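# Carry glass vial to window-side balance and close its doors

## Task

Fetch the glass vial from the shelved bench by the door and carry it to the balance on the shelved bench by the window. Set it upright on the balance pan, then close every glass door of the balance. The task fails if the balance is tipped, shoved out of its spot or its pan is overloaded, if the vial ever touches the floor, or if the vial breaks from a drop of more than a few centimetres or a hard knock. The parked cart, pedal bin and stool are movable. At the end, release the vial and back the robot away, and the robot must not have fallen or be left leaning.

## Robot and tools

ROBOT. A Hello Robot Stretch 3 with one arm: a two-wheeled base (0.33 m long, 0.34 m wide), a lift that slides up a mast, and a telescoping arm that reaches out to the robot's right side, ending in a wrist and gripper. The arm cannot reach forward, so to move the gripper forward or back you drive the base. Turning in place pivots about the point midway between the drive wheels, 0.05 m behind the front edge. With the arm pulled in and the wrist folded, the turn sweeps a 0.28 m radius; an unfolded level wrist pokes outside that circle.

FRAMES. Base frame: origin on the floor between the drive wheels, x forward, y left, z up. hand_pose is reported in the base frame, at the point where closed fingertips meet; with all wrist joints at 0 its x axis is up, y points back along the arm toward the mast, z toward the robot's rear. The odometry frame is the base frame at the start of the scene. base_odometry comes from wheel turns only, so wheel slip looks like travel; heading runs -3.142 to 3.142, left positive.

execute_actions. Argument actions is a list holding one action or none (an empty list just returns state and pictures). An action may contain base, joints, or both, plus optional contact_limits; the parts start together. base holds exactly one of: translate_m, an offset in metres along the current heading (positive forward, -1 to 1; no sideways motion), or rotate_rad, an offset turn in radians (positive = counter-clockwise/left, -3.2 to 3.2). The offset counts from the base position in the latest state report. joints is a dictionary of absolute targets by name: lift_m 0 to 1.1 m (arm height); arm_m 0 to 0.52 m (extension); wrist_yaw_rad -1.345 to 4.42 (0 = along the arm, positive swings toward the front, 3.0 = folded over the base); wrist_pitch_rad -1.57 to 0.451 (0 level, negative tips fingers down); wrist_roll_rad -2.911 to 2.911 (0 = fingers side by side); gripper_m -0.089 to 0.179 (bigger is wider; the real fingertip gap is about 0.007 m less when almost shut, 0.025 m less when fully open, zero below 0.007); head_pan_rad -3.953 to 1.73 (0 forward, positive left, -1.57 looks along the arm); head_tilt_rad -1.53 to 0.419 (negative down). Done tolerances: 0.004 for lift, arm and gripper; 0.02 for yaw, roll, pan, tilt; 0.05 for pitch. contact_limits accepts only arm_m: a motor effort percentage (1 to 100) at which the arm motion halts; lower is softer, too low halts instantly, and values above the maximum are cut down. cameras: a list of head_camera, nav_camera, wrist_camera or all; omitted/null/all gives every camera, [] gives none. Any unknown key, name or out-of-range number rejects the whole call and nothing moves. An action lasts at most 15 s. A joint or base left out of an action may still be driving toward its earlier target.

wait: seconds from 0 to 10; commands nothing and returns the same report as an empty action. zoom_image: camera plus region [x0, y0, x1, y1] in pixels of that camera's latest full picture, top-left origin, at most 504 by 504. Image sizes: head_camera 896x504, nav_camera 672x504 (fisheye), wrist_camera 644x364. finished_scene: scene number; it closes the scene irreversibly and reports success.

RESULT LINES. base_status and joint_status tell how each motion of the last accepted action ended: done (for the base, wheels turned the full amount even if slipping), off_target (stopped short, may still push), contact_stop, time_out, torque_fault (old target dropped). on_its_own covers uncommanded parts; its held at value is a target, not a position, and it flags rest efforts outside normal, hinting at a load or push. motor_effort is percent of maximum, positive toward larger joint values, peak in brackets; readings carry fixed and random error. Positive wheel effort pushes forward. lidar_m: 12 distances in metres, 30-degree sectors, 1st straight ahead then counter-clockwise (4th left, 7th behind, 10th right), '-' for nothing; the scan plane is 0.17 m above the floor, range 0.15 to 12 m, blind to glass and to table tops, may miss thin legs, and is partly blocked by the mast and by the robot when the lift is low. wrist_depth_mm (45 to 1000) and head_depth_mm (280 to 4000, sideways image) are 7x7 grids of median depths, top-left first. base_tilt gives forward/right lean in degrees (positive = leaning that way); turned_by_wheels and turned_by_imu give turning since the last report. If a call reports a stop, later motion calls in the same reply are skipped.

STOPS AND GRIPPING. Arm and lift halt with contact_stop when pressing firmly, then go slack until commanded again; a slack lift may sag under load or rise if you close the fingers on a surface. Base, wrist and head never stop on contact. A wrist servo pushed hard for seconds turns off for 10 s. To grab, command gripper_m smaller than the object; to let go, command at least 0.02 more than where the fingers met it. Status and reading do not prove a grasp; check the cameras.

SPEED AND SAFETY. Fast driving needs the arm stowed (lift_m under 0.30, arm_m under 0.03, wrist_yaw_rad over 2.54); otherwise the base is slow. Fold or unfold the wrist only with lift_m between 0.32 and 0.95, wrist_pitch_rad -0.4 and roll near 0; after folding, lift may drop to 0.25. With yaw below -0.4 keep pitch at -0.5 or lower. Pushing against something rigid with the gripper above about 0.45 m, repeated pushes, driving while holding or hooking something fixed, or snagging furniture (especially in reverse) can tip the robot; undo in small steps, pull the gripper free, and drop lift to about 0.2 if still leaning. Carry the vial low and gently, never let it fall or strike anything, avoid nudging the balance, and release it and back away before finishing. Loose objects may occasionally get bumped by outside forces.

Each tool is called after ">>>" as name(argument=value, ...), one argument or row to a line, values as JSON.

## Session

I'll start by looking at the current state.

>>> execute_actions(
  actions=[],
)

Scene clock: 0.00 s.
base_odometry: x=+0.000 y=+0.000 heading=+0.000 (m, m, rad; odometry frame)
turned_by_wheels: +0.000 (rad since the last result)
turned_by_imu: +0.000 (rad since the last result)
base_tilt: forward=-0.8 right=-0.5 (deg)
lidar_m: 1.17 1.05 1.06 1.26 1.68 1.69 2.51 1.64 1.65 2.00 1.89 1.76
head_depth_mm: 1822 2570 2615 2657 2627 2608 2214 / 1831 2392 2430 2455 2487 2519 2190 / 1840 2119 2123 2158 2178 2179 2107 / 1868 1913 1931 1930 1954 1978 1984 / 1214 1777 1783 1787 1793 1789 1787 / 1110 1120 1122 1132 1136 1146 1154 / 1027 1034 1041 1046 1052 1056 1061
base_status: not commanded
joint_positions: lift_m=+0.545 arm_m=+0.002 wrist_yaw_rad=+3.060 wrist_pitch_rad=-0.504 wrist_roll_rad=-0.013 gripper_m=+0.037 head_pan_rad=+0.001 head_tilt_rad=+0.003
joint_status: not commanded
motor_effort: left_wheel=+0 right_wheel=+1 lift_m=+34 arm_m=+0 wrist_yaw_rad=+0 wrist_pitch_rad=+4 wrist_roll_rad=+0 gripper_m=+0 head_pan_rad=+1 head_tilt_rad=+2 (%)
hand_pose: x=-0.0039 y=+0.0649 z=+0.5390 quat_wxyz=(+0.203, +0.687, +0.150, +0.682) (m; base frame)
wrist_depth_mm: - - - - - - 777 / - - - - - - 824 / - - - - - - 870 / - - - - - - 937 / 878 867 - 859 884 860 866 / 762 754 - 744 763 732 739 / 650 656 643 652 644 655 648
pictures: head_camera (sideways: a quarter turn clockwise sets it upright), nav_camera (sideways: a quarter turn counterclockwise sets it upright), wrist_camera
Images, in order (width x height): head_camera 896x504, nav_camera 672x504, wrist_camera 644x364.

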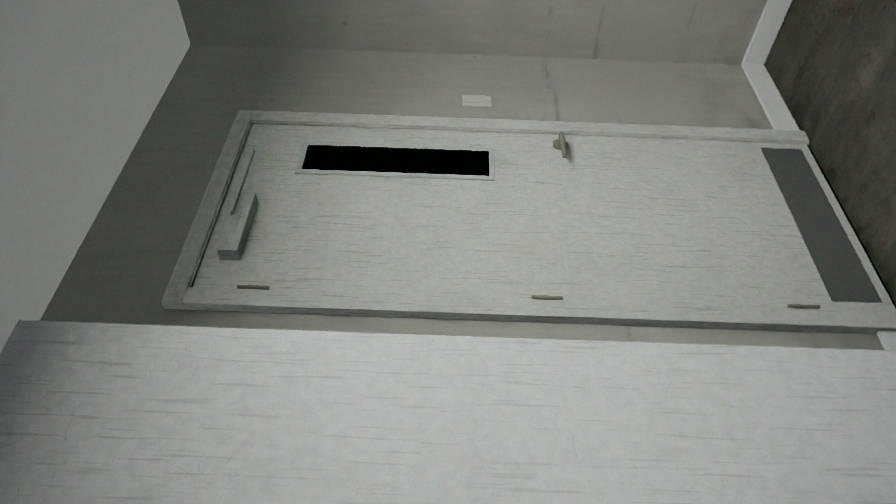

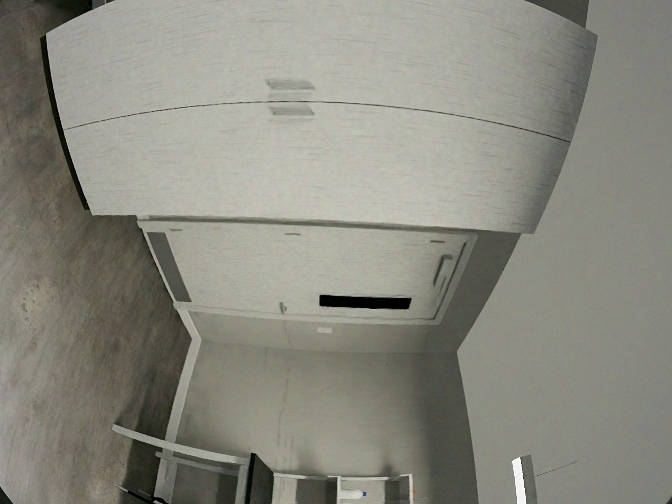

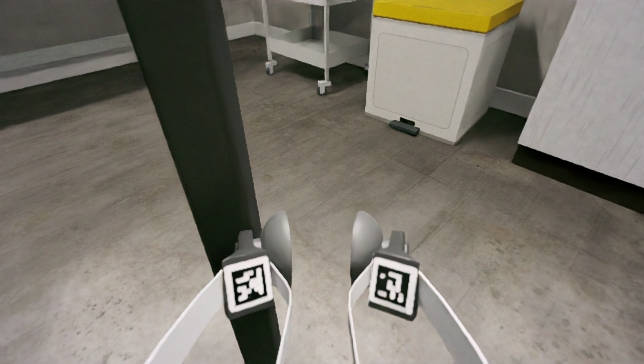

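>>> execute_actions(
  actions=[
    {"joints": {"head_pan_rad": -1.2, "head_tilt_rad": -0.4}},
  ],
  cameras=["head_camera", "nav_camera"],
)

Scene clock: 4.10 s.
base_odometry: x=+0.000 y=+0.000 heading=+0.000 (m, m, rad; odometry frame)
turned_by_wheels: +0.000 (rad since the last result)
turned_by_imu: +0.001 (rad since the last result)
base_tilt: forward=-0.9 right=-0.5 (deg)
lidar_m: 1.17 1.05 1.06 1.26 1.68 1.68 2.50 1.64 1.65 2.00 1.88 1.75
head_depth_mm: 2440 2680 2907 3132 2321 1742 1396 / 2381 2563 2694 2936 2256 1731 1394 / 2277 2422 2601 2867 2271 1731 1382 / 2203 2392 2466 2746 2253 1709 1372 / 2137 2284 2082 2652 2239 1693 1366 / 2076 2226 2027 2456 2223 1685 1361 / 1988 2133 1961 2426 2191 1683 1352
base_status: not commanded
joint_positions: lift_m=+0.545 arm_m=+0.002 wrist_yaw_rad=+3.060 wrist_pitch_rad=-0.504 wrist_roll_rad=-0.013 gripper_m=+0.037 head_pan_rad=-1.193 head_tilt_rad=-0.395
joint_status: all done
motor_effort: left_wheel=+1(1) right_wheel=+1(2) lift_m=+34(34) arm_m=+0(0) wrist_yaw_rad=+1(0) wrist_pitch_rad=+4(4) wrist_roll_rad=+0(0) gripper_m=+1(0) head_pan_rad=-4(42) head_tilt_rad=-3(30) (%)
hand_pose: x=-0.0039 y=+0.0649 z=+0.5390 quat_wxyz=(+0.203, +0.687, +0.150, +0.682) (m; base frame)
wrist_depth_mm: - - - - - - 790 / - - - - - - 812 / - - - - - - 868 / - - - - - - 952 / 877 881 - 856 867 862 856 / 750 747 - 742 762 739 734 / 656 659 637 653 657 654 648
pictures: head_camera (sideways: a quarter turn clockwise sets it upright), nav_camera (sideways: a quarter turn counterclockwise sets it upright)
Images, in order (width x height): head_camera 896x504, nav_camera 672x504.

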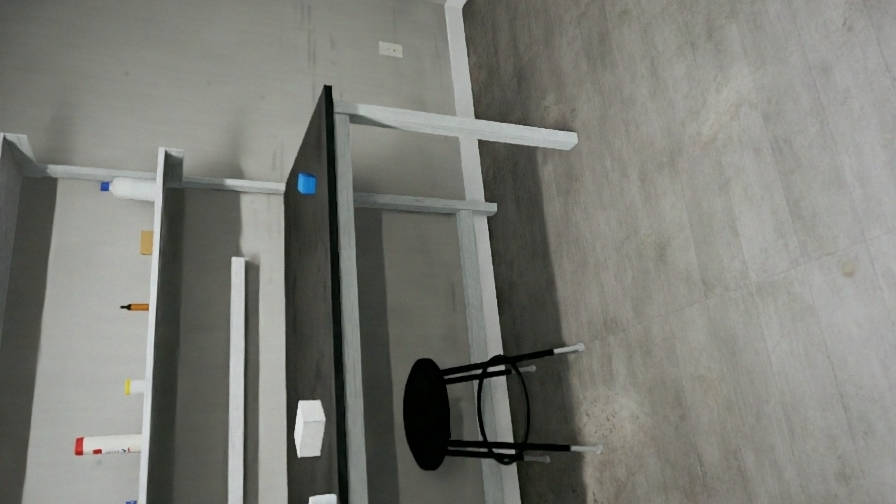

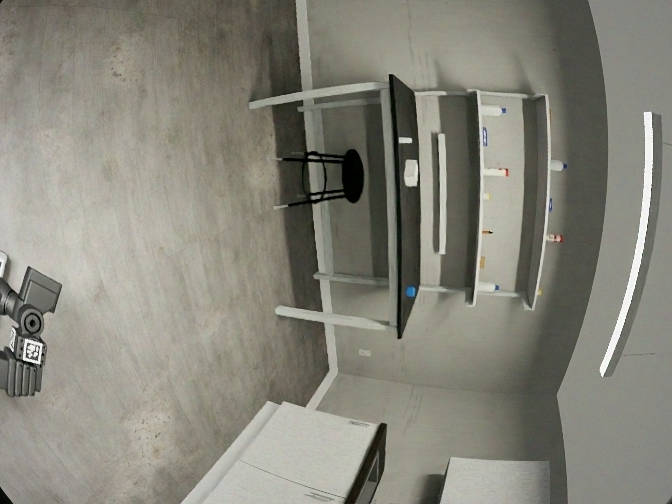

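>>> execute_actions(
  actions=[
    {"joints": {"head_pan_rad": -0.85, "head_tilt_rad": -0.25}},
  ],
  cameras=["head_camera"],
)

>>> execute_actions(
  actions=[
    {"joints": {"head_pan_rad": -2.4, "head_tilt_rad": -0.25}},
  ],
  cameras=["head_camera", "nav_camera"],
)

Scene clock: 7.30 s.
base_odometry: x=+0.000 y=+0.000 heading=+0.000 (m, m, rad; odometry frame)
turned_by_wheels: +0.000 (rad since the last result)
turned_by_imu: +0.001 (rad since the last result)
base_tilt: forward=-0.8 right=-0.6 (deg)
lidar_m: 1.17 1.05 1.06 1.26 1.67 1.68 2.51 1.64 1.65 2.00 1.89 1.75
head_depth_mm: 2118 2254 2363 2339 2611 2041 1575 / 2114 2248 2360 2271 2583 2031 1564 / 2124 2217 2361 2182 2424 2008 1551 / 2136 2255 2354 2150 2531 2003 1549 / 2131 2241 2358 2103 2538 1995 1535 / 2153 2264 2371 2466 2579 1923 1524 / 2143 2253 2380 2498 2614 1961 1525
base_status: not commanded
joint_positions: lift_m=+0.545 arm_m=+0.002 wrist_yaw_rad=+3.060 wrist_pitch_rad=-0.504 wrist_roll_rad=-0.013 gripper_m=+0.037 head_pan_rad=-0.857 head_tilt_rad=-0.261
joint_status: all done
motor_effort: left_wheel=+0(0) right_wheel=+3(2) lift_m=+34(34) arm_m=+0(0) wrist_yaw_rad=+0(0) wrist_pitch_rad=+4(4) wrist_roll_rad=+0(0) gripper_m=+1(1) head_pan_rad=+4(29) head_tilt_rad=+6(20) (%)
hand_pose: x=-0.0039 y=+0.0649 z=+0.5390 quat_wxyz=(+0.203, +0.687, +0.150, +0.682) (m; base frame)
wrist_depth_mm: - - - - - - 777 / - - - - - - 821 / - - - - - - 862 / - - - - - - 933 / 882 885 - 863 885 854 859 / 743 743 - 740 756 740 729 / 655 655 639 658 651 652 648
pictures: head_camera (sideways: a quarter turn clockwise sets it upright)
Images, in order (width x height): head_camera 896x504.

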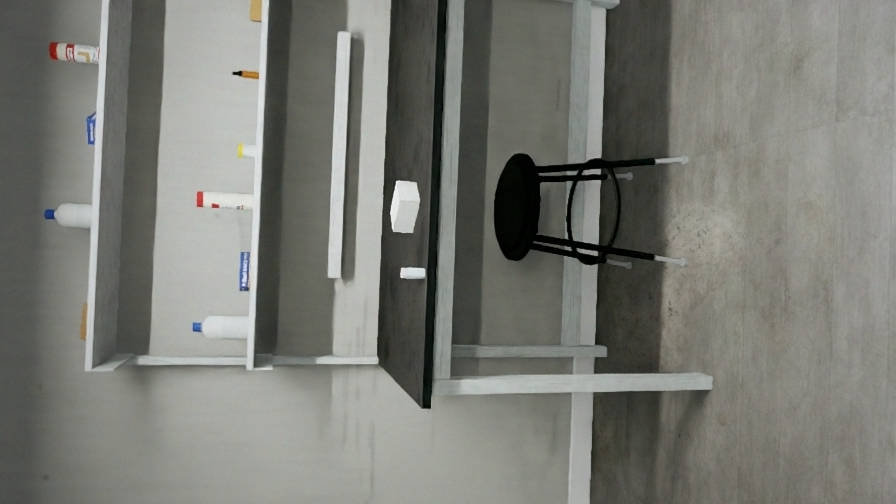

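Scene clock: 8.63 s.
base_odometry: x=+0.000 y=+0.000 heading=+0.000 (m, m, rad; odometry frame)
turned_by_wheels: +0.000 (rad since the last result)
turned_by_imu: +0.000 (rad since the last result)
base_tilt: forward=-0.9 right=-0.5 (deg)
lidar_m: 1.17 1.05 1.06 1.26 1.68 1.68 2.50 1.64 1.65 2.01 1.89 1.75
head_depth_mm: 1930 2037 2151 2273 2386 2046 1565 / 1675 1756 2118 1701 1770 1880 1568 / 1670 1754 2106 1690 1740 1831 1559 / 1677 1744 2166 1683 1746 1836 1552 / 1686 1767 2177 1683 1757 1838 1534 / 1688 1773 2194 1690 1764 1829 1529 / 1687 1780 2194 1695 1771 1840 1519
base_status: not commanded
joint_positions: lift_m=+0.545 arm_m=+0.002 wrist_yaw_rad=+3.060 wrist_pitch_rad=-0.504 wrist_roll_rad=-0.013 gripper_m=+0.037 head_pan_rad=-2.393 head_tilt_rad=-0.260
joint_status: all done
motor_effort: left_wheel=+0(0) right_wheel=+2(3) lift_m=+34(34) arm_m=+0(0) wrist_yaw_rad=+0(0) wrist_pitch_rad=+4(4) wrist_roll_rad=+0(0) gripper_m=+0(0) head_pan_rad=-4(42) head_tilt_rad=+6(7) (%)
hand_pose: x=-0.0039 y=+0.0649 z=+0.5390 quat_wxyz=(+0.203, +0.687, +0.150, +0.682) (m; base frame)
wrist_depth_mm: - - - - - - 772 / - - - - - - 803 / - - - - - - 861 / - - - - - - 942 / 874 856 - 858 884 882 846 / 749 742 - 748 759 745 746 / 657 656 636 652 655 652 649
pictures: head_camera (sideways: a quarter turn clockwise sets it upright), nav_camera (sideways: a quarter turn counterclockwise sets it upright)
Images, in order (width x height): head_camera 896x504, nav_camera 672x504.

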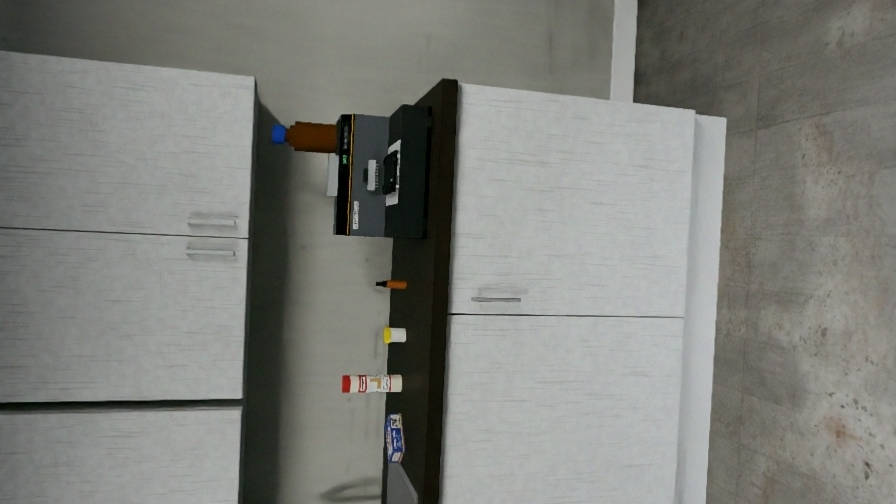

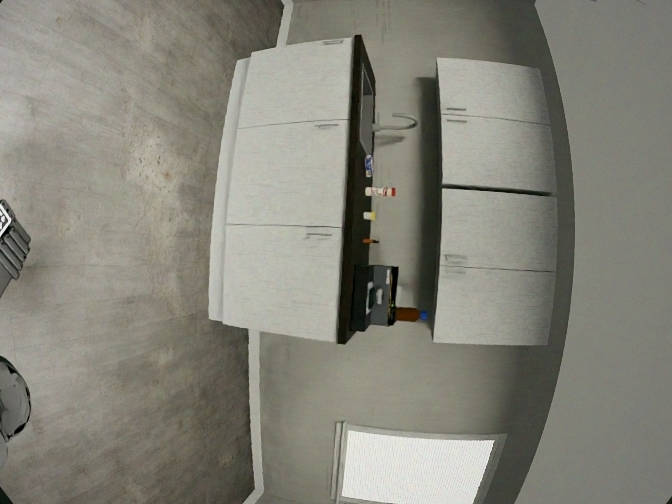

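>>> execute_actions(
  actions=[
    {"joints": {"head_pan_rad": -3.7, "head_tilt_rad": -0.25}},
  ],
  cameras=["head_camera", "nav_camera"],
)

Scene clock: 10.83 s.
base_odometry: x=+0.000 y=+0.000 heading=+0.000 (m, m, rad; odometry frame)
turned_by_wheels: +0.000 (rad since the last result)
turned_by_imu: +0.001 (rad since the last result)
base_tilt: forward=-0.9 right=-0.5 (deg)
lidar_m: 1.17 1.05 1.06 1.26 1.67 1.68 2.51 1.65 1.66 2.01 1.89 1.75
head_depth_mm: 1877 1999 2077 1760 2277 2048 1571 / 1949 2066 2158 1734 2355 2041 1563 / 2011 2114 2235 1919 2417 2017 1551 / 2049 2179 2249 1825 2493 2009 1547 / 2160 2258 2359 1719 2515 1909 1541 / 2239 2348 2476 2600 2668 1977 1528 / 2316 2434 2558 2702 2767 1959 1517
base_status: not commanded
joint_positions: lift_m=+0.545 arm_m=+0.002 wrist_yaw_rad=+3.060 wrist_pitch_rad=-0.504 wrist_roll_rad=-0.013 gripper_m=+0.037 head_pan_rad=-3.693 head_tilt_rad=-0.260
joint_status: all done
motor_effort: left_wheel=+0(0) right_wheel=+2(2) lift_m=+34(34) arm_m=+0(0) wrist_yaw_rad=+0(0) wrist_pitch_rad=+4(4) wrist_roll_rad=+0(0) gripper_m=+0(0) head_pan_rad=-3(43) head_tilt_rad=+5(7) (%)
hand_pose: x=-0.0039 y=+0.0649 z=+0.5390 quat_wxyz=(+0.203, +0.687, +0.150, +0.682) (m; base frame)
wrist_depth_mm: - - - - - - 787 / - - - - - - 815 / - - - - - - 857 / - - - - - - 939 / 864 884 - 862 881 854 852 / 752 737 - 741 753 746 737 / 653 663 639 649 650 647 654
pictures: head_camera (sideways: a quarter turn clockwise sets it upright), nav_camera (sideways: a quarter turn counterclockwise sets it upright)
Images, in order (width x height): head_camera 896x504, nav_camera 672x504.

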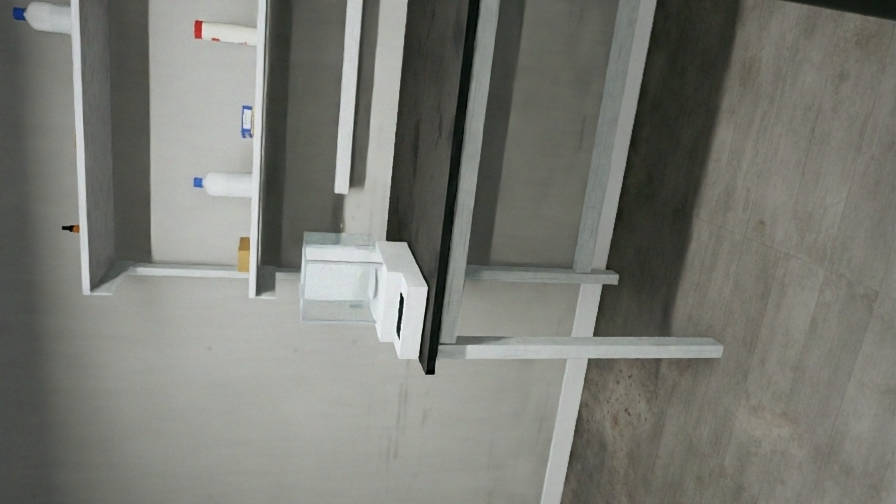

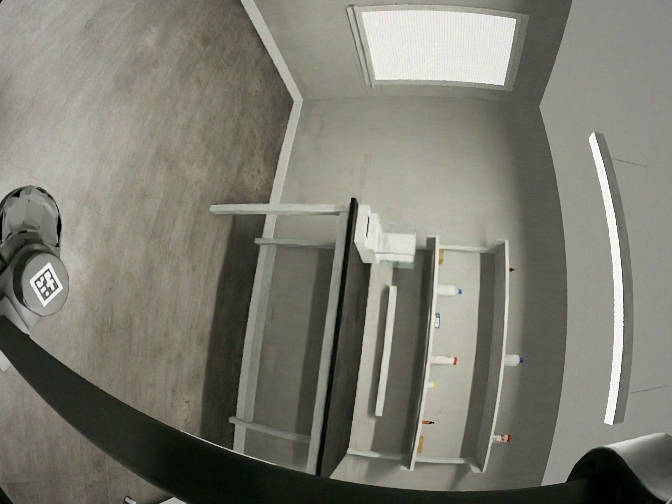

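>>> zoom_image(
  camera="head_camera",
  region=[270, 200, 470, 400],
)

Region (270, 200, 470, 400) of head_camera's 896x504 image, scaled by 2.520, with more detail than that image has.

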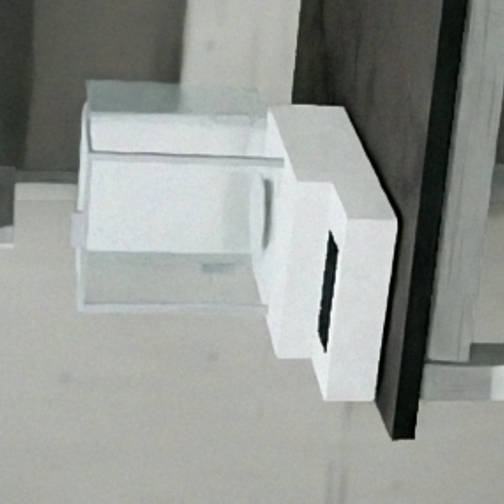

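>>> execute_actions(
  actions=[
    {"base": {"rotate_rad": -0.794}, "joints": {"lift_m": 0.28, "head_pan_rad": 0.0, "head_tilt_rad": -0.4}},
  ],
  cameras=["head_camera"],
)

>>> execute_actions(
  actions=[
    {"base": {"translate_m": 1.0}},
  ],
  cameras=["head_camera"],
)

Scene clock: 23.87 s.
base_odometry: x=+0.000 y=+0.000 heading=-0.794 (m, m, rad; odometry frame)
turned_by_wheels: -0.794 (rad since the last result)
turned_by_imu: -0.783 (rad since the last result)
base_tilt: forward=-0.9 right=-0.5 (deg)
lidar_m: 1.75 1.98 1.08 1.05 1.13 1.63 2.18 1.69 1.68 1.64 1.75 2.03
head_depth_mm: 2061 2195 2002 2546 2313 1741 1389 / 2076 2227 2226 2552 2282 1730 1386 / 2070 2226 2192 2379 2273 1709 1385 / 2100 2242 2118 2581 2259 1706 1375 / 2082 2258 2065 2516 2129 1698 1363 / 2127 2273 2452 2648 2222 1694 1363 / 2125 2276 2464 2659 2209 1683 1353
base_status: done
joint_positions: lift_m=+0.281 arm_m=+0.002 wrist_yaw_rad=+3.060 wrist_pitch_rad=-0.504 wrist_roll_rad=-0.013 gripper_m=+0.037 head_pan_rad=-0.007 head_tilt_rad=-0.395
joint_status: all done
motor_effort: left_wheel=+2(6) right_wheel=+0(3) lift_m=+13(29) arm_m=+0(0) wrist_yaw_rad=+0(1) wrist_pitch_rad=+4(4) wrist_roll_rad=+0(0) gripper_m=+0(0) head_pan_rad=+4(42) head_tilt_rad=-3(18) (%)
hand_pose: x=-0.0039 y=+0.0649 z=+0.2747 quat_wxyz=(+0.203, +0.687, +0.150, +0.682) (m; base frame)
wrist_depth_mm: - - - - - - - / - - - - - - - / 806 806 808 783 783 782 780 / 645 652 633 629 625 629 620 / 534 533 - 539 539 523 522 / 465 - - - 461 451 452 / - - - - 395 396 394
pictures: head_camera (sideways: a quarter turn clockwise sets it upright)
Images, in order (width x height): head_camera 896x504.

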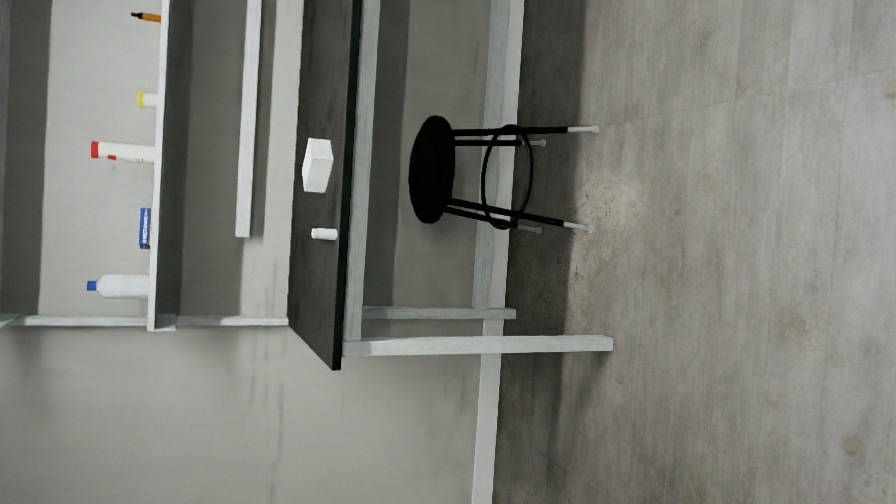

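Scene clock: 28.80 s.
base_odometry: x=+0.701 y=-0.713 heading=-0.794 (m, m, rad; odometry frame)
turned_by_wheels: +0.000 (rad since the last result)
turned_by_imu: +0.005 (rad since the last result)
base_tilt: forward=-0.9 right=-0.5 (deg)
lidar_m: 0.76 0.77 1.44 1.02 1.04 1.51 2.65 3.07 1.76 1.72 1.35 1.00
head_depth_mm: 1180 1294 1402 874 795 1150 1352 / 1220 1307 1396 942 794 1562 1346 / 1217 1316 1407 1001 801 1607 1344 / 1221 1328 1416 986 805 1652 1376 / 1211 1324 1410 979 1569 1674 1365 / 1238 1346 1448 966 833 1577 1063 / 1264 1346 1460 1556 1705 1619 1352
base_status: done
joint_positions: lift_m=+0.281 arm_m=+0.002 wrist_yaw_rad=+3.060 wrist_pitch_rad=-0.504 wrist_roll_rad=-0.013 gripper_m=+0.037 head_pan_rad=-0.007 head_tilt_rad=-0.396
joint_status: not commanded
motor_effort: left_wheel=+2(8) right_wheel=-1(4) lift_m=+13(13) arm_m=+0(0) wrist_yaw_rad=+1(0) wrist_pitch_rad=+4(4) wrist_roll_rad=+0(0) gripper_m=+1(0) head_pan_rad=+3(3) head_tilt_rad=-2(2) (%)
hand_pose: x=-0.0039 y=+0.0649 z=+0.2747 quat_wxyz=(+0.203, +0.687, +0.150, +0.682) (m; base frame)
wrist_depth_mm: 916 929 - - - - - / - - - - - - - / 802 806 808 792 793 782 771 / 647 635 632 634 631 630 623 / 536 533 - 536 537 523 523 / 462 - - - 465 451 452 / - - - - 399 396 395
pictures: head_camera (sideways: a quarter turn clockwise sets it upright)
Images, in order (width x height): head_camera 896x504.

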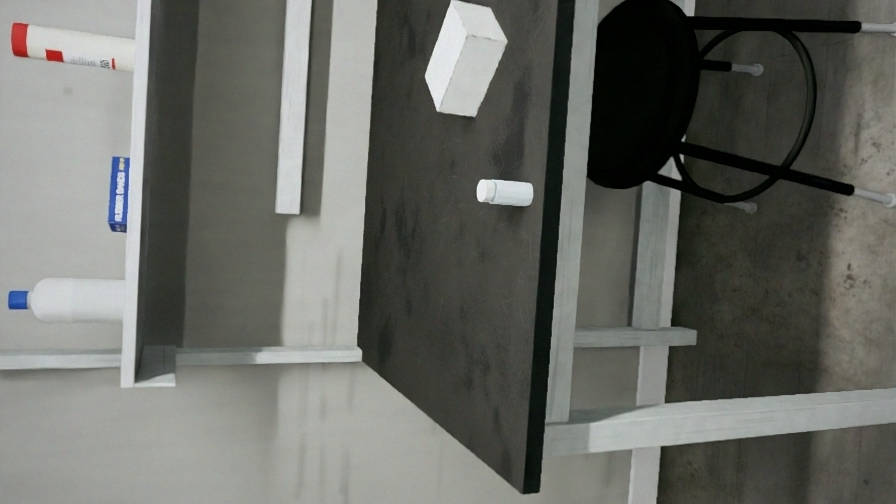

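>>> execute_actions(
  actions=[
    {"base": {"translate_m": 0.12}},
  ],
  cameras=[],
)

>>> execute_actions(
  actions=[
    {"base": {"rotate_rad": 1.48}, "joints": {"lift_m": 0.9, "wrist_pitch_rad": -0.4, "head_pan_rad": -1.57, "head_tilt_rad": -0.5}},
  ],
  cameras=["head_camera"],
)

>>> execute_actions(
  actions=[
    {"joints": {"wrist_yaw_rad": 0.0, "gripper_m": 0.12}},
  ],
)

Scene clock: 34.93 s.
base_odometry: x=+0.785 y=-0.798 heading=-0.794 (m, m, rad; odometry frame)
turned_by_wheels: +0.000 (rad since the last result)
turned_by_imu: +0.002 (rad since the last result)
base_tilt: forward=-0.9 right=-0.5 (deg)
lidar_m: 0.70 0.65 1.43 1.17 1.04 1.49 2.76 2.29 1.77 1.73 1.30 0.89
head_depth_mm: 1080 1188 1256 1026 690 963 1393 / 1118 1203 1287 1012 684 989 1383 / 1113 1208 1299 1000 679 1530 1304 / 1122 1218 1308 986 691 1633 1375 / 955 1225 1315 975 699 1587 1369 / 1135 1223 1319 964 695 1666 1326 / 1159 1238 1339 1430 690 764 1281
base_status: done
joint_positions: lift_m=+0.281 arm_m=+0.002 wrist_yaw_rad=+3.060 wrist_pitch_rad=-0.504 wrist_roll_rad=-0.013 gripper_m=+0.037 head_pan_rad=-0.007 head_tilt_rad=-0.396
joint_status: not commanded
motor_effort: left_wheel=+2(8) right_wheel=-1(1) lift_m=+13(13) arm_m=+0(0) wrist_yaw_rad=+0(0) wrist_pitch_rad=+4(4) wrist_roll_rad=+0(0) gripper_m=+1(0) head_pan_rad=+5(4) head_tilt_rad=-2(2) (%)
hand_pose: x=-0.0039 y=+0.0649 z=+0.2747 quat_wxyz=(+0.203, +0.687, +0.150, +0.682) (m; base frame)
wrist_depth_mm: 895 910 - - - - - / - - - - - - - / 793 815 807 774 774 785 776 / 641 637 639 631 632 625 625 / 535 530 - 538 535 521 524 / 462 - - - 463 451 453 / - - - - 396 394 394
pictures: none
No camera images: the call's "cameras" was empty. Leave "cameras" out to get every camera's image.

Scene clock: 41.40 s.
base_odometry: x=+0.785 y=-0.798 heading=+0.686 (m, m, rad; odometry frame)
turned_by_wheels: +1.480 (rad since the last result)
turned_by_imu: +1.462 (rad since the last result)
base_tilt: forward=-0.8 right=-0.5 (deg)
lidar_m: 1.40 1.04 1.35 2.72 2.76 1.80 1.74 1.30 0.89 0.78 0.65 1.46
head_depth_mm: 1102 1220 1301 765 728 1543 - / 1102 1213 1287 773 1022 1521 - / 1097 1219 1268 806 1039 1519 1364 / 1128 1215 1253 797 1596 1512 1357 / 1129 1229 1230 788 1596 1552 1366 / 1083 1206 1212 781 1586 1536 1320 / 1106 1223 1325 773 722 847 1173
base_status: done
joint_positions: lift_m=+0.899 arm_m=+0.002 wrist_yaw_rad=+3.060 wrist_pitch_rad=-0.421 wrist_roll_rad=-0.013 gripper_m=+0.037 head_pan_rad=-1.563 head_tilt_rad=-0.494
joint_status: all done
motor_effort: left_wheel=-2(5) right_wheel=+3(5) lift_m=+52(55) arm_m=-1(0) wrist_yaw_rad=+0(0) wrist_pitch_rad=+6(6) wrist_roll_rad=+0(0) gripper_m=-1(1) head_pan_rad=-3(43) head_tilt_rad=-3(13) (%)
hand_pose: x=-0.0030 y=+0.0760 z=+0.9111 quat_wxyz=(+0.175, +0.692, +0.121, +0.690) (m; base frame)
wrist_depth_mm: - - - - - - - / - - - - - - - / - - - - - - - / - - - - - - - / - - - - - - - / - - - - - - - / - - - - - - -
pictures: head_camera (sideways: a quarter turn clockwise sets it upright)
Images, in order (width x height): head_camera 896x504.

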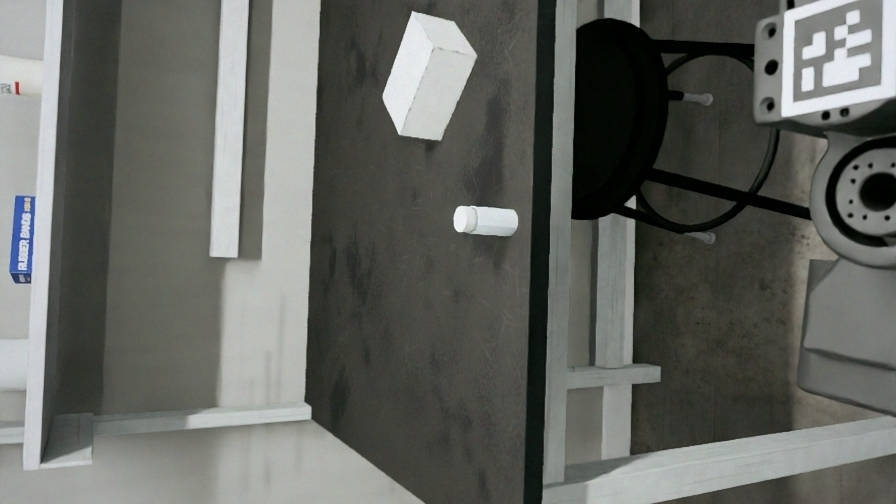

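Scene clock: 43.93 s.
base_odometry: x=+0.785 y=-0.798 heading=+0.686 (m, m, rad; odometry frame)
turned_by_wheels: +0.000 (rad since the last result)
turned_by_imu: +0.001 (rad since the last result)
base_tilt: forward=-0.9 right=-0.5 (deg)
lidar_m: 1.40 1.04 1.35 2.72 2.77 1.81 1.73 1.30 0.89 0.78 0.65 1.47
head_depth_mm: 1105 1215 1299 766 729 1540 - / 1107 1216 1292 772 1021 1524 - / 1104 1216 1273 804 1043 1441 - / 1125 1212 1250 797 1596 1657 - / 1122 1224 1234 789 1597 1597 1274 / 1085 1206 1215 781 1575 1544 1275 / 1109 1225 1322 775 722 846 1177
base_status: not commanded
joint_positions: lift_m=+0.899 arm_m=+0.002 wrist_yaw_rad=+0.003 wrist_pitch_rad=-0.421 wrist_roll_rad=-0.013 gripper_m=+0.120 head_pan_rad=-1.563 head_tilt_rad=-0.494
joint_status: all done
motor_effort: left_wheel=-2(2) right_wheel=+3(4) lift_m=+52(52) arm_m=+0(0) wrist_yaw_rad=-2(2) wrist_pitch_rad=+6(6) wrist_roll_rad=+0(0) gripper_m=+0(90) head_pan_rad=-3(2) head_tilt_rad=-2(2) (%)
hand_pose: x=-0.0209 y=-0.3712 z=+0.9111 quat_wxyz=(+0.696, +0.150, -0.686, -0.146) (m; base frame)
wrist_depth_mm: - 963 744 729 619 434 708 / - 400 396 365 393 391 388 / - 386 389 389 389 390 390 / - 453 - - 827 - - / - 507 - - 715 - - / - - - - - - - / - - - - - - -
pictures: head_camera (sideways: a quarter turn clockwise sets it upright), nav_camera (sideways: a quarter turn counterclockwise sets it upright), wrist_camera
Images, in order (width x height): head_camera 896x504, nav_camera 672x504, wrist_camera 644x364.

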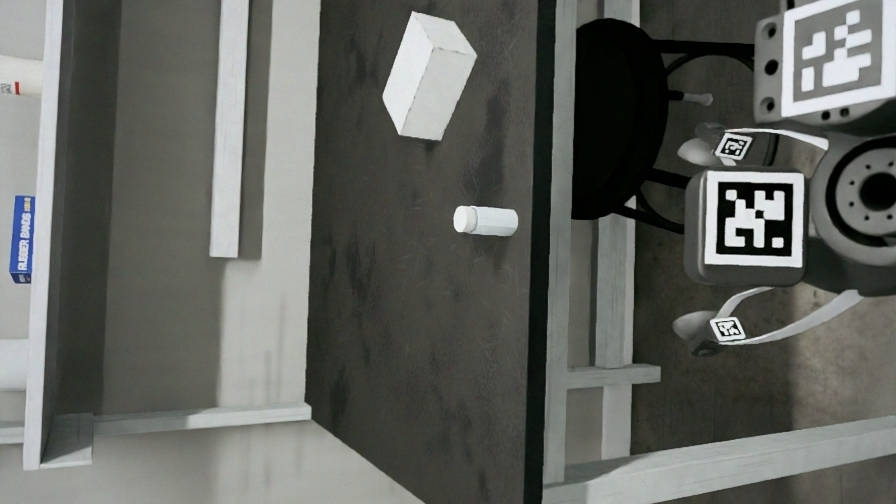

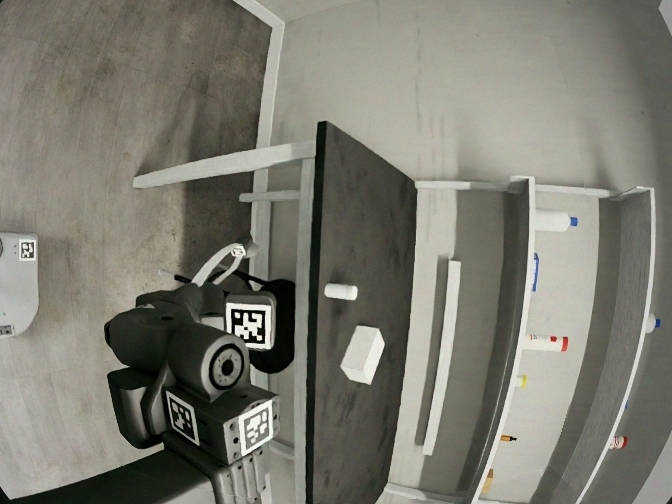

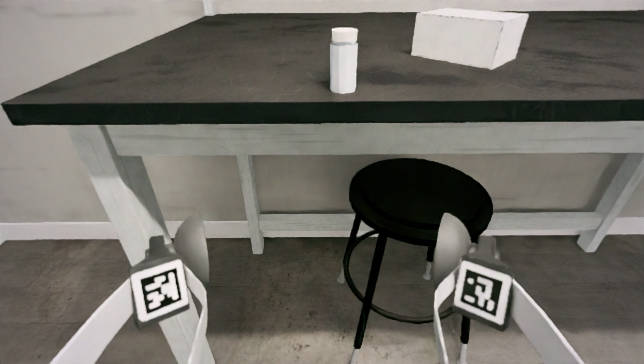

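>>> execute_actions(
  actions=[
    {"base": {"translate_m": -0.025}, "joints": {"wrist_pitch_rad": 0.0}},
  ],
  cameras=["head_camera", "wrist_camera"],
)

Scene clock: 47.20 s.
base_odometry: x=+0.766 y=-0.814 heading=+0.686 (m, m, rad; odometry frame)
turned_by_wheels: +0.000 (rad since the last result)
turned_by_imu: +0.001 (rad since the last result)
base_tilt: forward=-0.8 right=-0.6 (deg)
lidar_m: 1.42 1.07 1.39 2.72 2.76 1.78 1.71 1.28 0.88 0.78 0.66 1.49
head_depth_mm: 1105 1216 1296 779 1054 1583 - / 1089 1215 1295 768 715 1530 - / 1104 1213 1273 804 1029 - - / 1128 1210 1254 796 1157 - - / 1121 1225 1235 787 712 1540 1276 / 1123 1209 1213 782 1555 1541 1271 / 1050 1206 1305 773 742 872 1010
base_status: done
joint_positions: lift_m=+0.899 arm_m=+0.002 wrist_yaw_rad=+0.002 wrist_pitch_rad=-0.026 wrist_roll_rad=-0.013 gripper_m=+0.120 head_pan_rad=-1.563 head_tilt_rad=-0.494
joint_status: all done
motor_effort: left_wheel=-1(4) right_wheel=+3(2) lift_m=+52(52) arm_m=-1(1) wrist_yaw_rad=-2(2) wrist_pitch_rad=+7(7) wrist_roll_rad=+0(0) gripper_m=+0(0) head_pan_rad=-4(3) head_tilt_rad=-2(3) (%)
hand_pose: x=-0.0209 y=-0.4028 z=+1.0073 quat_wxyz=(+0.712, +0.010, -0.702, -0.009) (m; base frame)
wrist_depth_mm: - - 974 - - - - / - - - - - - - / - - - - - - - / - - 807 808 690 787 788 / - 466 445 406 445 450 440 / 354 353 350 351 353 350 353 / - - - - 750 - -
pictures: head_camera (sideways: a quarter turn clockwise sets it upright), wrist_camera
Images, in order (width x height): head_camera 896x504, wrist_camera 644x364.

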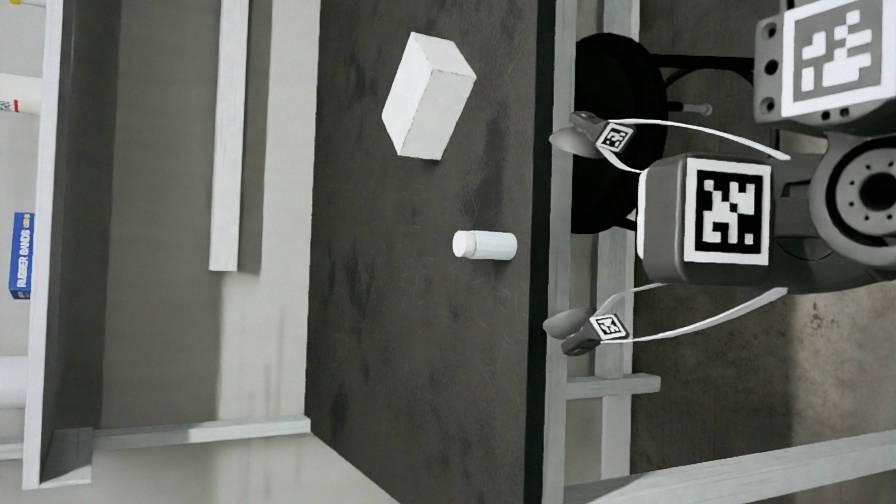

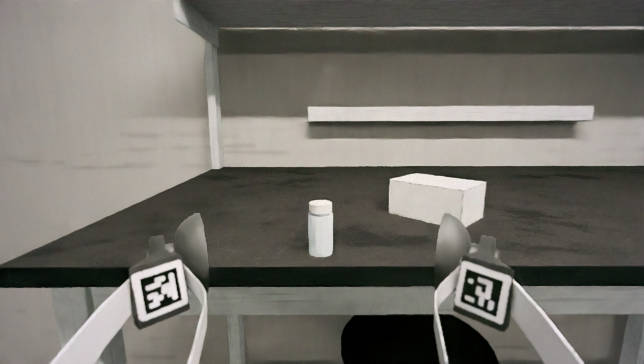

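>>> execute_actions(
  actions=[
    {"joints": {"lift_m": 0.855, "arm_m": 0.09, "gripper_m": 0.10, "head_tilt_rad": -0.7}},
  ],
  cameras=["head_camera", "wrist_camera"],
)

Scene clock: 52.67 s.
base_odometry: x=+0.766 y=-0.814 heading=+0.686 (m, m, rad; odometry frame)
turned_by_wheels: +0.000 (rad since the last result)
turned_by_imu: +0.001 (rad since the last result)
base_tilt: forward=-0.9 right=-0.5 (deg)
lidar_m: 1.42 1.07 1.38 2.72 2.76 1.78 1.70 1.28 0.88 0.78 0.66 1.49
head_depth_mm: 1109 1157 748 1081 - - 1152 / 1106 1146 742 1062 - - 1173 / 1103 1122 770 723 - - 1166 / 1120 1108 761 657 - 1291 1165 / 1138 1094 755 1661 1606 1348 1162 / 1142 1075 747 1648 1594 1311 1158 / 1124 1215 742 779 927 1276 1152
base_status: not commanded
joint_positions: lift_m=+0.856 arm_m=+0.090 wrist_yaw_rad=+0.002 wrist_pitch_rad=-0.024 wrist_roll_rad=-0.013 gripper_m=+0.100 head_pan_rad=-1.563 head_tilt_rad=-0.691
joint_status: all done
motor_effort: left_wheel=-1(2) right_wheel=+3(4) lift_m=+12(48) arm_m=+4(4) wrist_yaw_rad=-1(1) wrist_pitch_rad=+7(7) wrist_roll_rad=+0(0) gripper_m=+0(75) head_pan_rad=-3(4) head_tilt_rad=-4(21) (%)
hand_pose: x=-0.0210 y=-0.4903 z=+0.9642 quat_wxyz=(+0.712, +0.009, -0.702, -0.008) (m; base frame)
wrist_depth_mm: 918 931 937 925 924 927 924 / 951 957 955 952 942 950 950 / - - - - - - - / - 717 588 586 431 421 584 / 325 325 321 295 323 322 321 / 259 257 259 259 260 258 258 / 309 - - 721 661 683 -
pictures: head_camera (sideways: a quarter turn clockwise sets it upright), wrist_camera
Images, in order (width x height): head_camera 896x504, wrist_camera 644x364.

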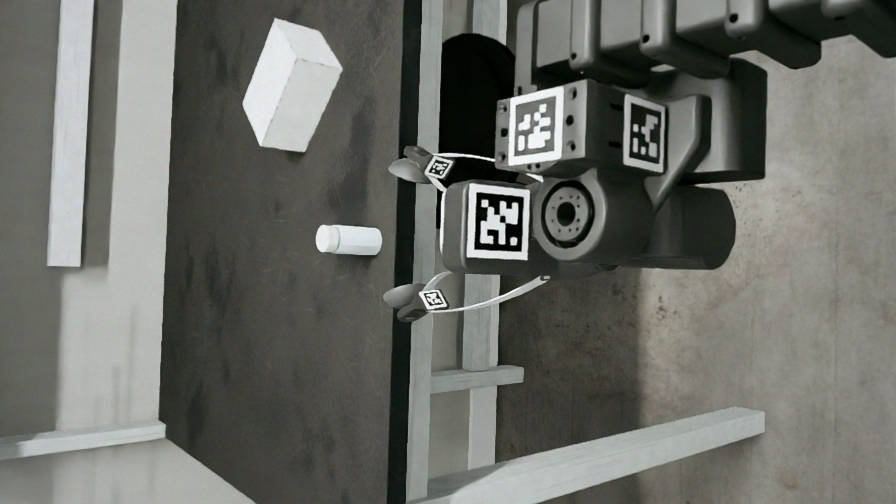

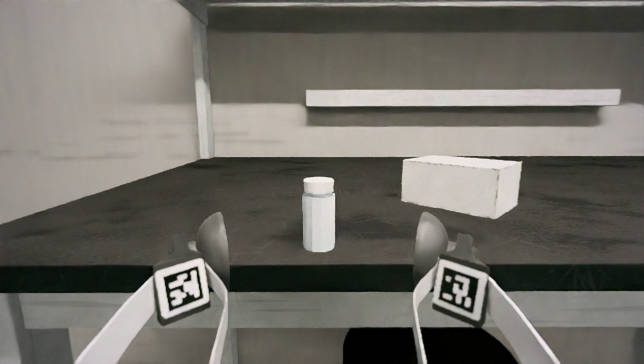

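>>> execute_actions(
  actions=[
    {"joints": {"lift_m": 0.852, "arm_m": 0.175}, "contact_limits": {"arm_m": 15}},
  ],
  cameras=["head_camera", "wrist_camera"],
)

Scene clock: 57.83 s.
base_odometry: x=+0.766 y=-0.814 heading=+0.686 (m, m, rad; odometry frame)
turned_by_wheels: +0.000 (rad since the last result)
turned_by_imu: +0.001 (rad since the last result)
base_tilt: forward=-0.8 right=-0.5 (deg)
lidar_m: 1.42 1.07 1.39 2.72 2.76 1.78 1.71 1.28 0.88 0.78 0.66 1.49
head_depth_mm: 1108 1156 745 665 - - 1177 / 1105 1146 743 657 - 1365 1177 / 1106 1126 801 - - 1365 1169 / 1122 1108 793 - 1547 1353 1162 / 1137 1094 757 1642 1600 1349 1162 / 1135 1077 746 1644 1591 1320 1156 / 1121 1216 740 777 930 1275 1151
base_status: not commanded
joint_positions: lift_m=+0.853 arm_m=+0.175 wrist_yaw_rad=+0.002 wrist_pitch_rad=-0.024 wrist_roll_rad=-0.013 gripper_m=+0.100 head_pan_rad=-1.563 head_tilt_rad=-0.691
joint_status: all done
motor_effort: left_wheel=-1(2) right_wheel=+3(4) lift_m=+12(12) arm_m=+4(4) wrist_yaw_rad=-2(1) wrist_pitch_rad=+7(7) wrist_roll_rad=+0(0) gripper_m=+0(0) head_pan_rad=-3(3) head_tilt_rad=-4(4) (%)
contact_limits: arm_m 15 (drawing in: default 31, maximum 51; extending or still: default 42, maximum 69)
hand_pose: x=-0.0211 y=-0.5753 z=+0.9612 quat_wxyz=(+0.712, +0.009, -0.702, -0.008) (m; base frame)
wrist_depth_mm: 844 863 855 850 851 862 848 / 870 872 871 879 858 872 863 / 918 902 911 893 912 900 903 / 919 575 572 567 484 319 559 / 316 313 313 196 312 290 312 / 216 232 216 200 215 221 214 / 175 175 175 175 175 175 175
pictures: head_camera (sideways: a quarter turn clockwise sets it upright), wrist_camera
Images, in order (width x height): head_camera 896x504, wrist_camera 644x364.

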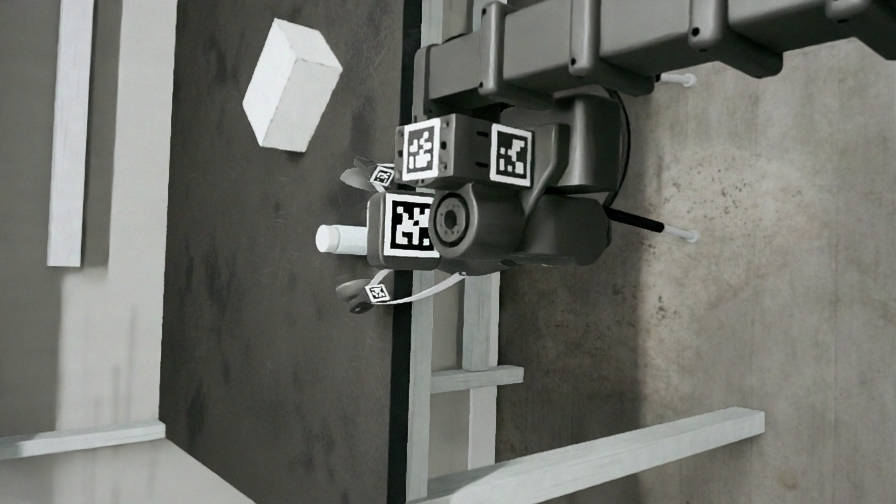

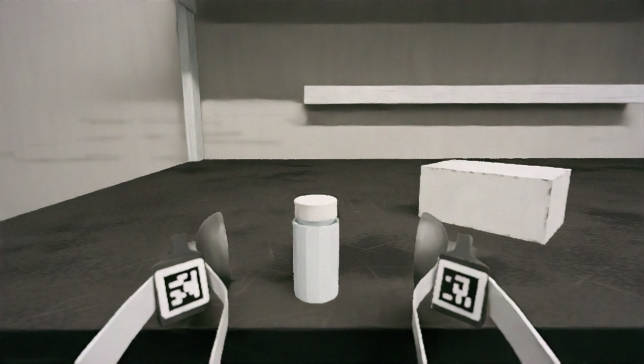

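>>> execute_actions(
  actions=[
    {"joints": {"arm_m": 0.18, "gripper_m": 0.05}, "contact_limits": {"arm_m": 15}},
  ],
  cameras=["head_camera", "wrist_camera"],
)

Scene clock: 61.90 s.
base_odometry: x=+0.766 y=-0.814 heading=+0.686 (m, m, rad; odometry frame)
turned_by_wheels: +0.000 (rad since the last result)
turned_by_imu: +0.001 (rad since the last result)
base_tilt: forward=-0.8 right=-0.4 (deg)
lidar_m: 1.42 1.07 1.38 2.72 2.75 1.78 1.71 1.28 0.88 0.78 0.66 1.49
head_depth_mm: 1108 1162 747 666 - - 1179 / 1104 1141 742 - - 1369 1179 / 1108 1124 772 - 1497 1358 1171 / 1120 1104 797 - 1546 1348 1161 / 1140 1094 757 1652 1603 1342 1158 / 1137 1077 747 1645 1600 1311 1157 / 1119 1213 740 779 927 1275 1146
base_status: not commanded
joint_positions: lift_m=+0.853 arm_m=+0.180 wrist_yaw_rad=+0.002 wrist_pitch_rad=-0.024 wrist_roll_rad=-0.013 gripper_m=+0.050 head_pan_rad=-1.563 head_tilt_rad=-0.691
joint_status: all done
motor_effort: left_wheel=-1(1) right_wheel=+3(4) lift_m=+12(12) arm_m=+4(5) wrist_yaw_rad=-2(1) wrist_pitch_rad=+7(7) wrist_roll_rad=+0(0) gripper_m=+0(88) head_pan_rad=-3(3) head_tilt_rad=-4(4) (%)
contact_limits: arm_m 15 (drawing in: default 31, maximum 51; extending or still: default 42, maximum 69)
hand_pose: x=-0.0211 y=-0.5803 z=+0.9612 quat_wxyz=(+0.712, +0.009, -0.702, -0.008) (m; base frame)
wrist_depth_mm: 845 849 836 845 860 853 850 / 863 868 863 870 868 850 866 / 891 884 906 913 903 905 899 / 922 574 568 561 485 315 485 / 314 313 344 190 339 287 311 / 217 216 - 194 - 215 214 / 171 171 171 171 171 171 171
pictures: head_camera (sideways: a quarter turn clockwise sets it upright), wrist_camera
Images, in order (width x height): head_camera 896x504, wrist_camera 644x364.

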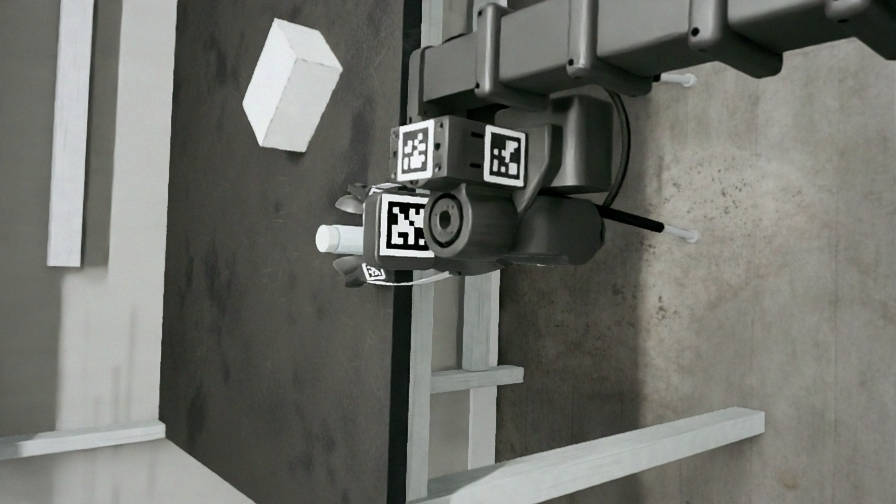

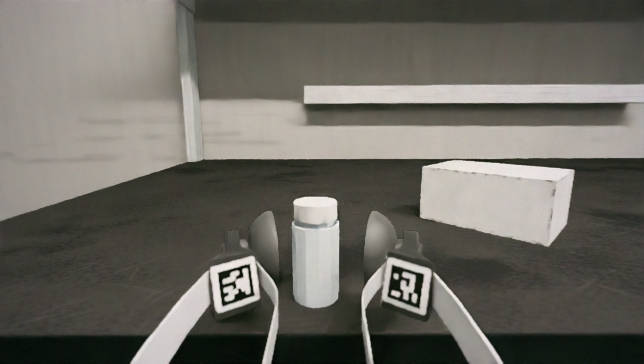

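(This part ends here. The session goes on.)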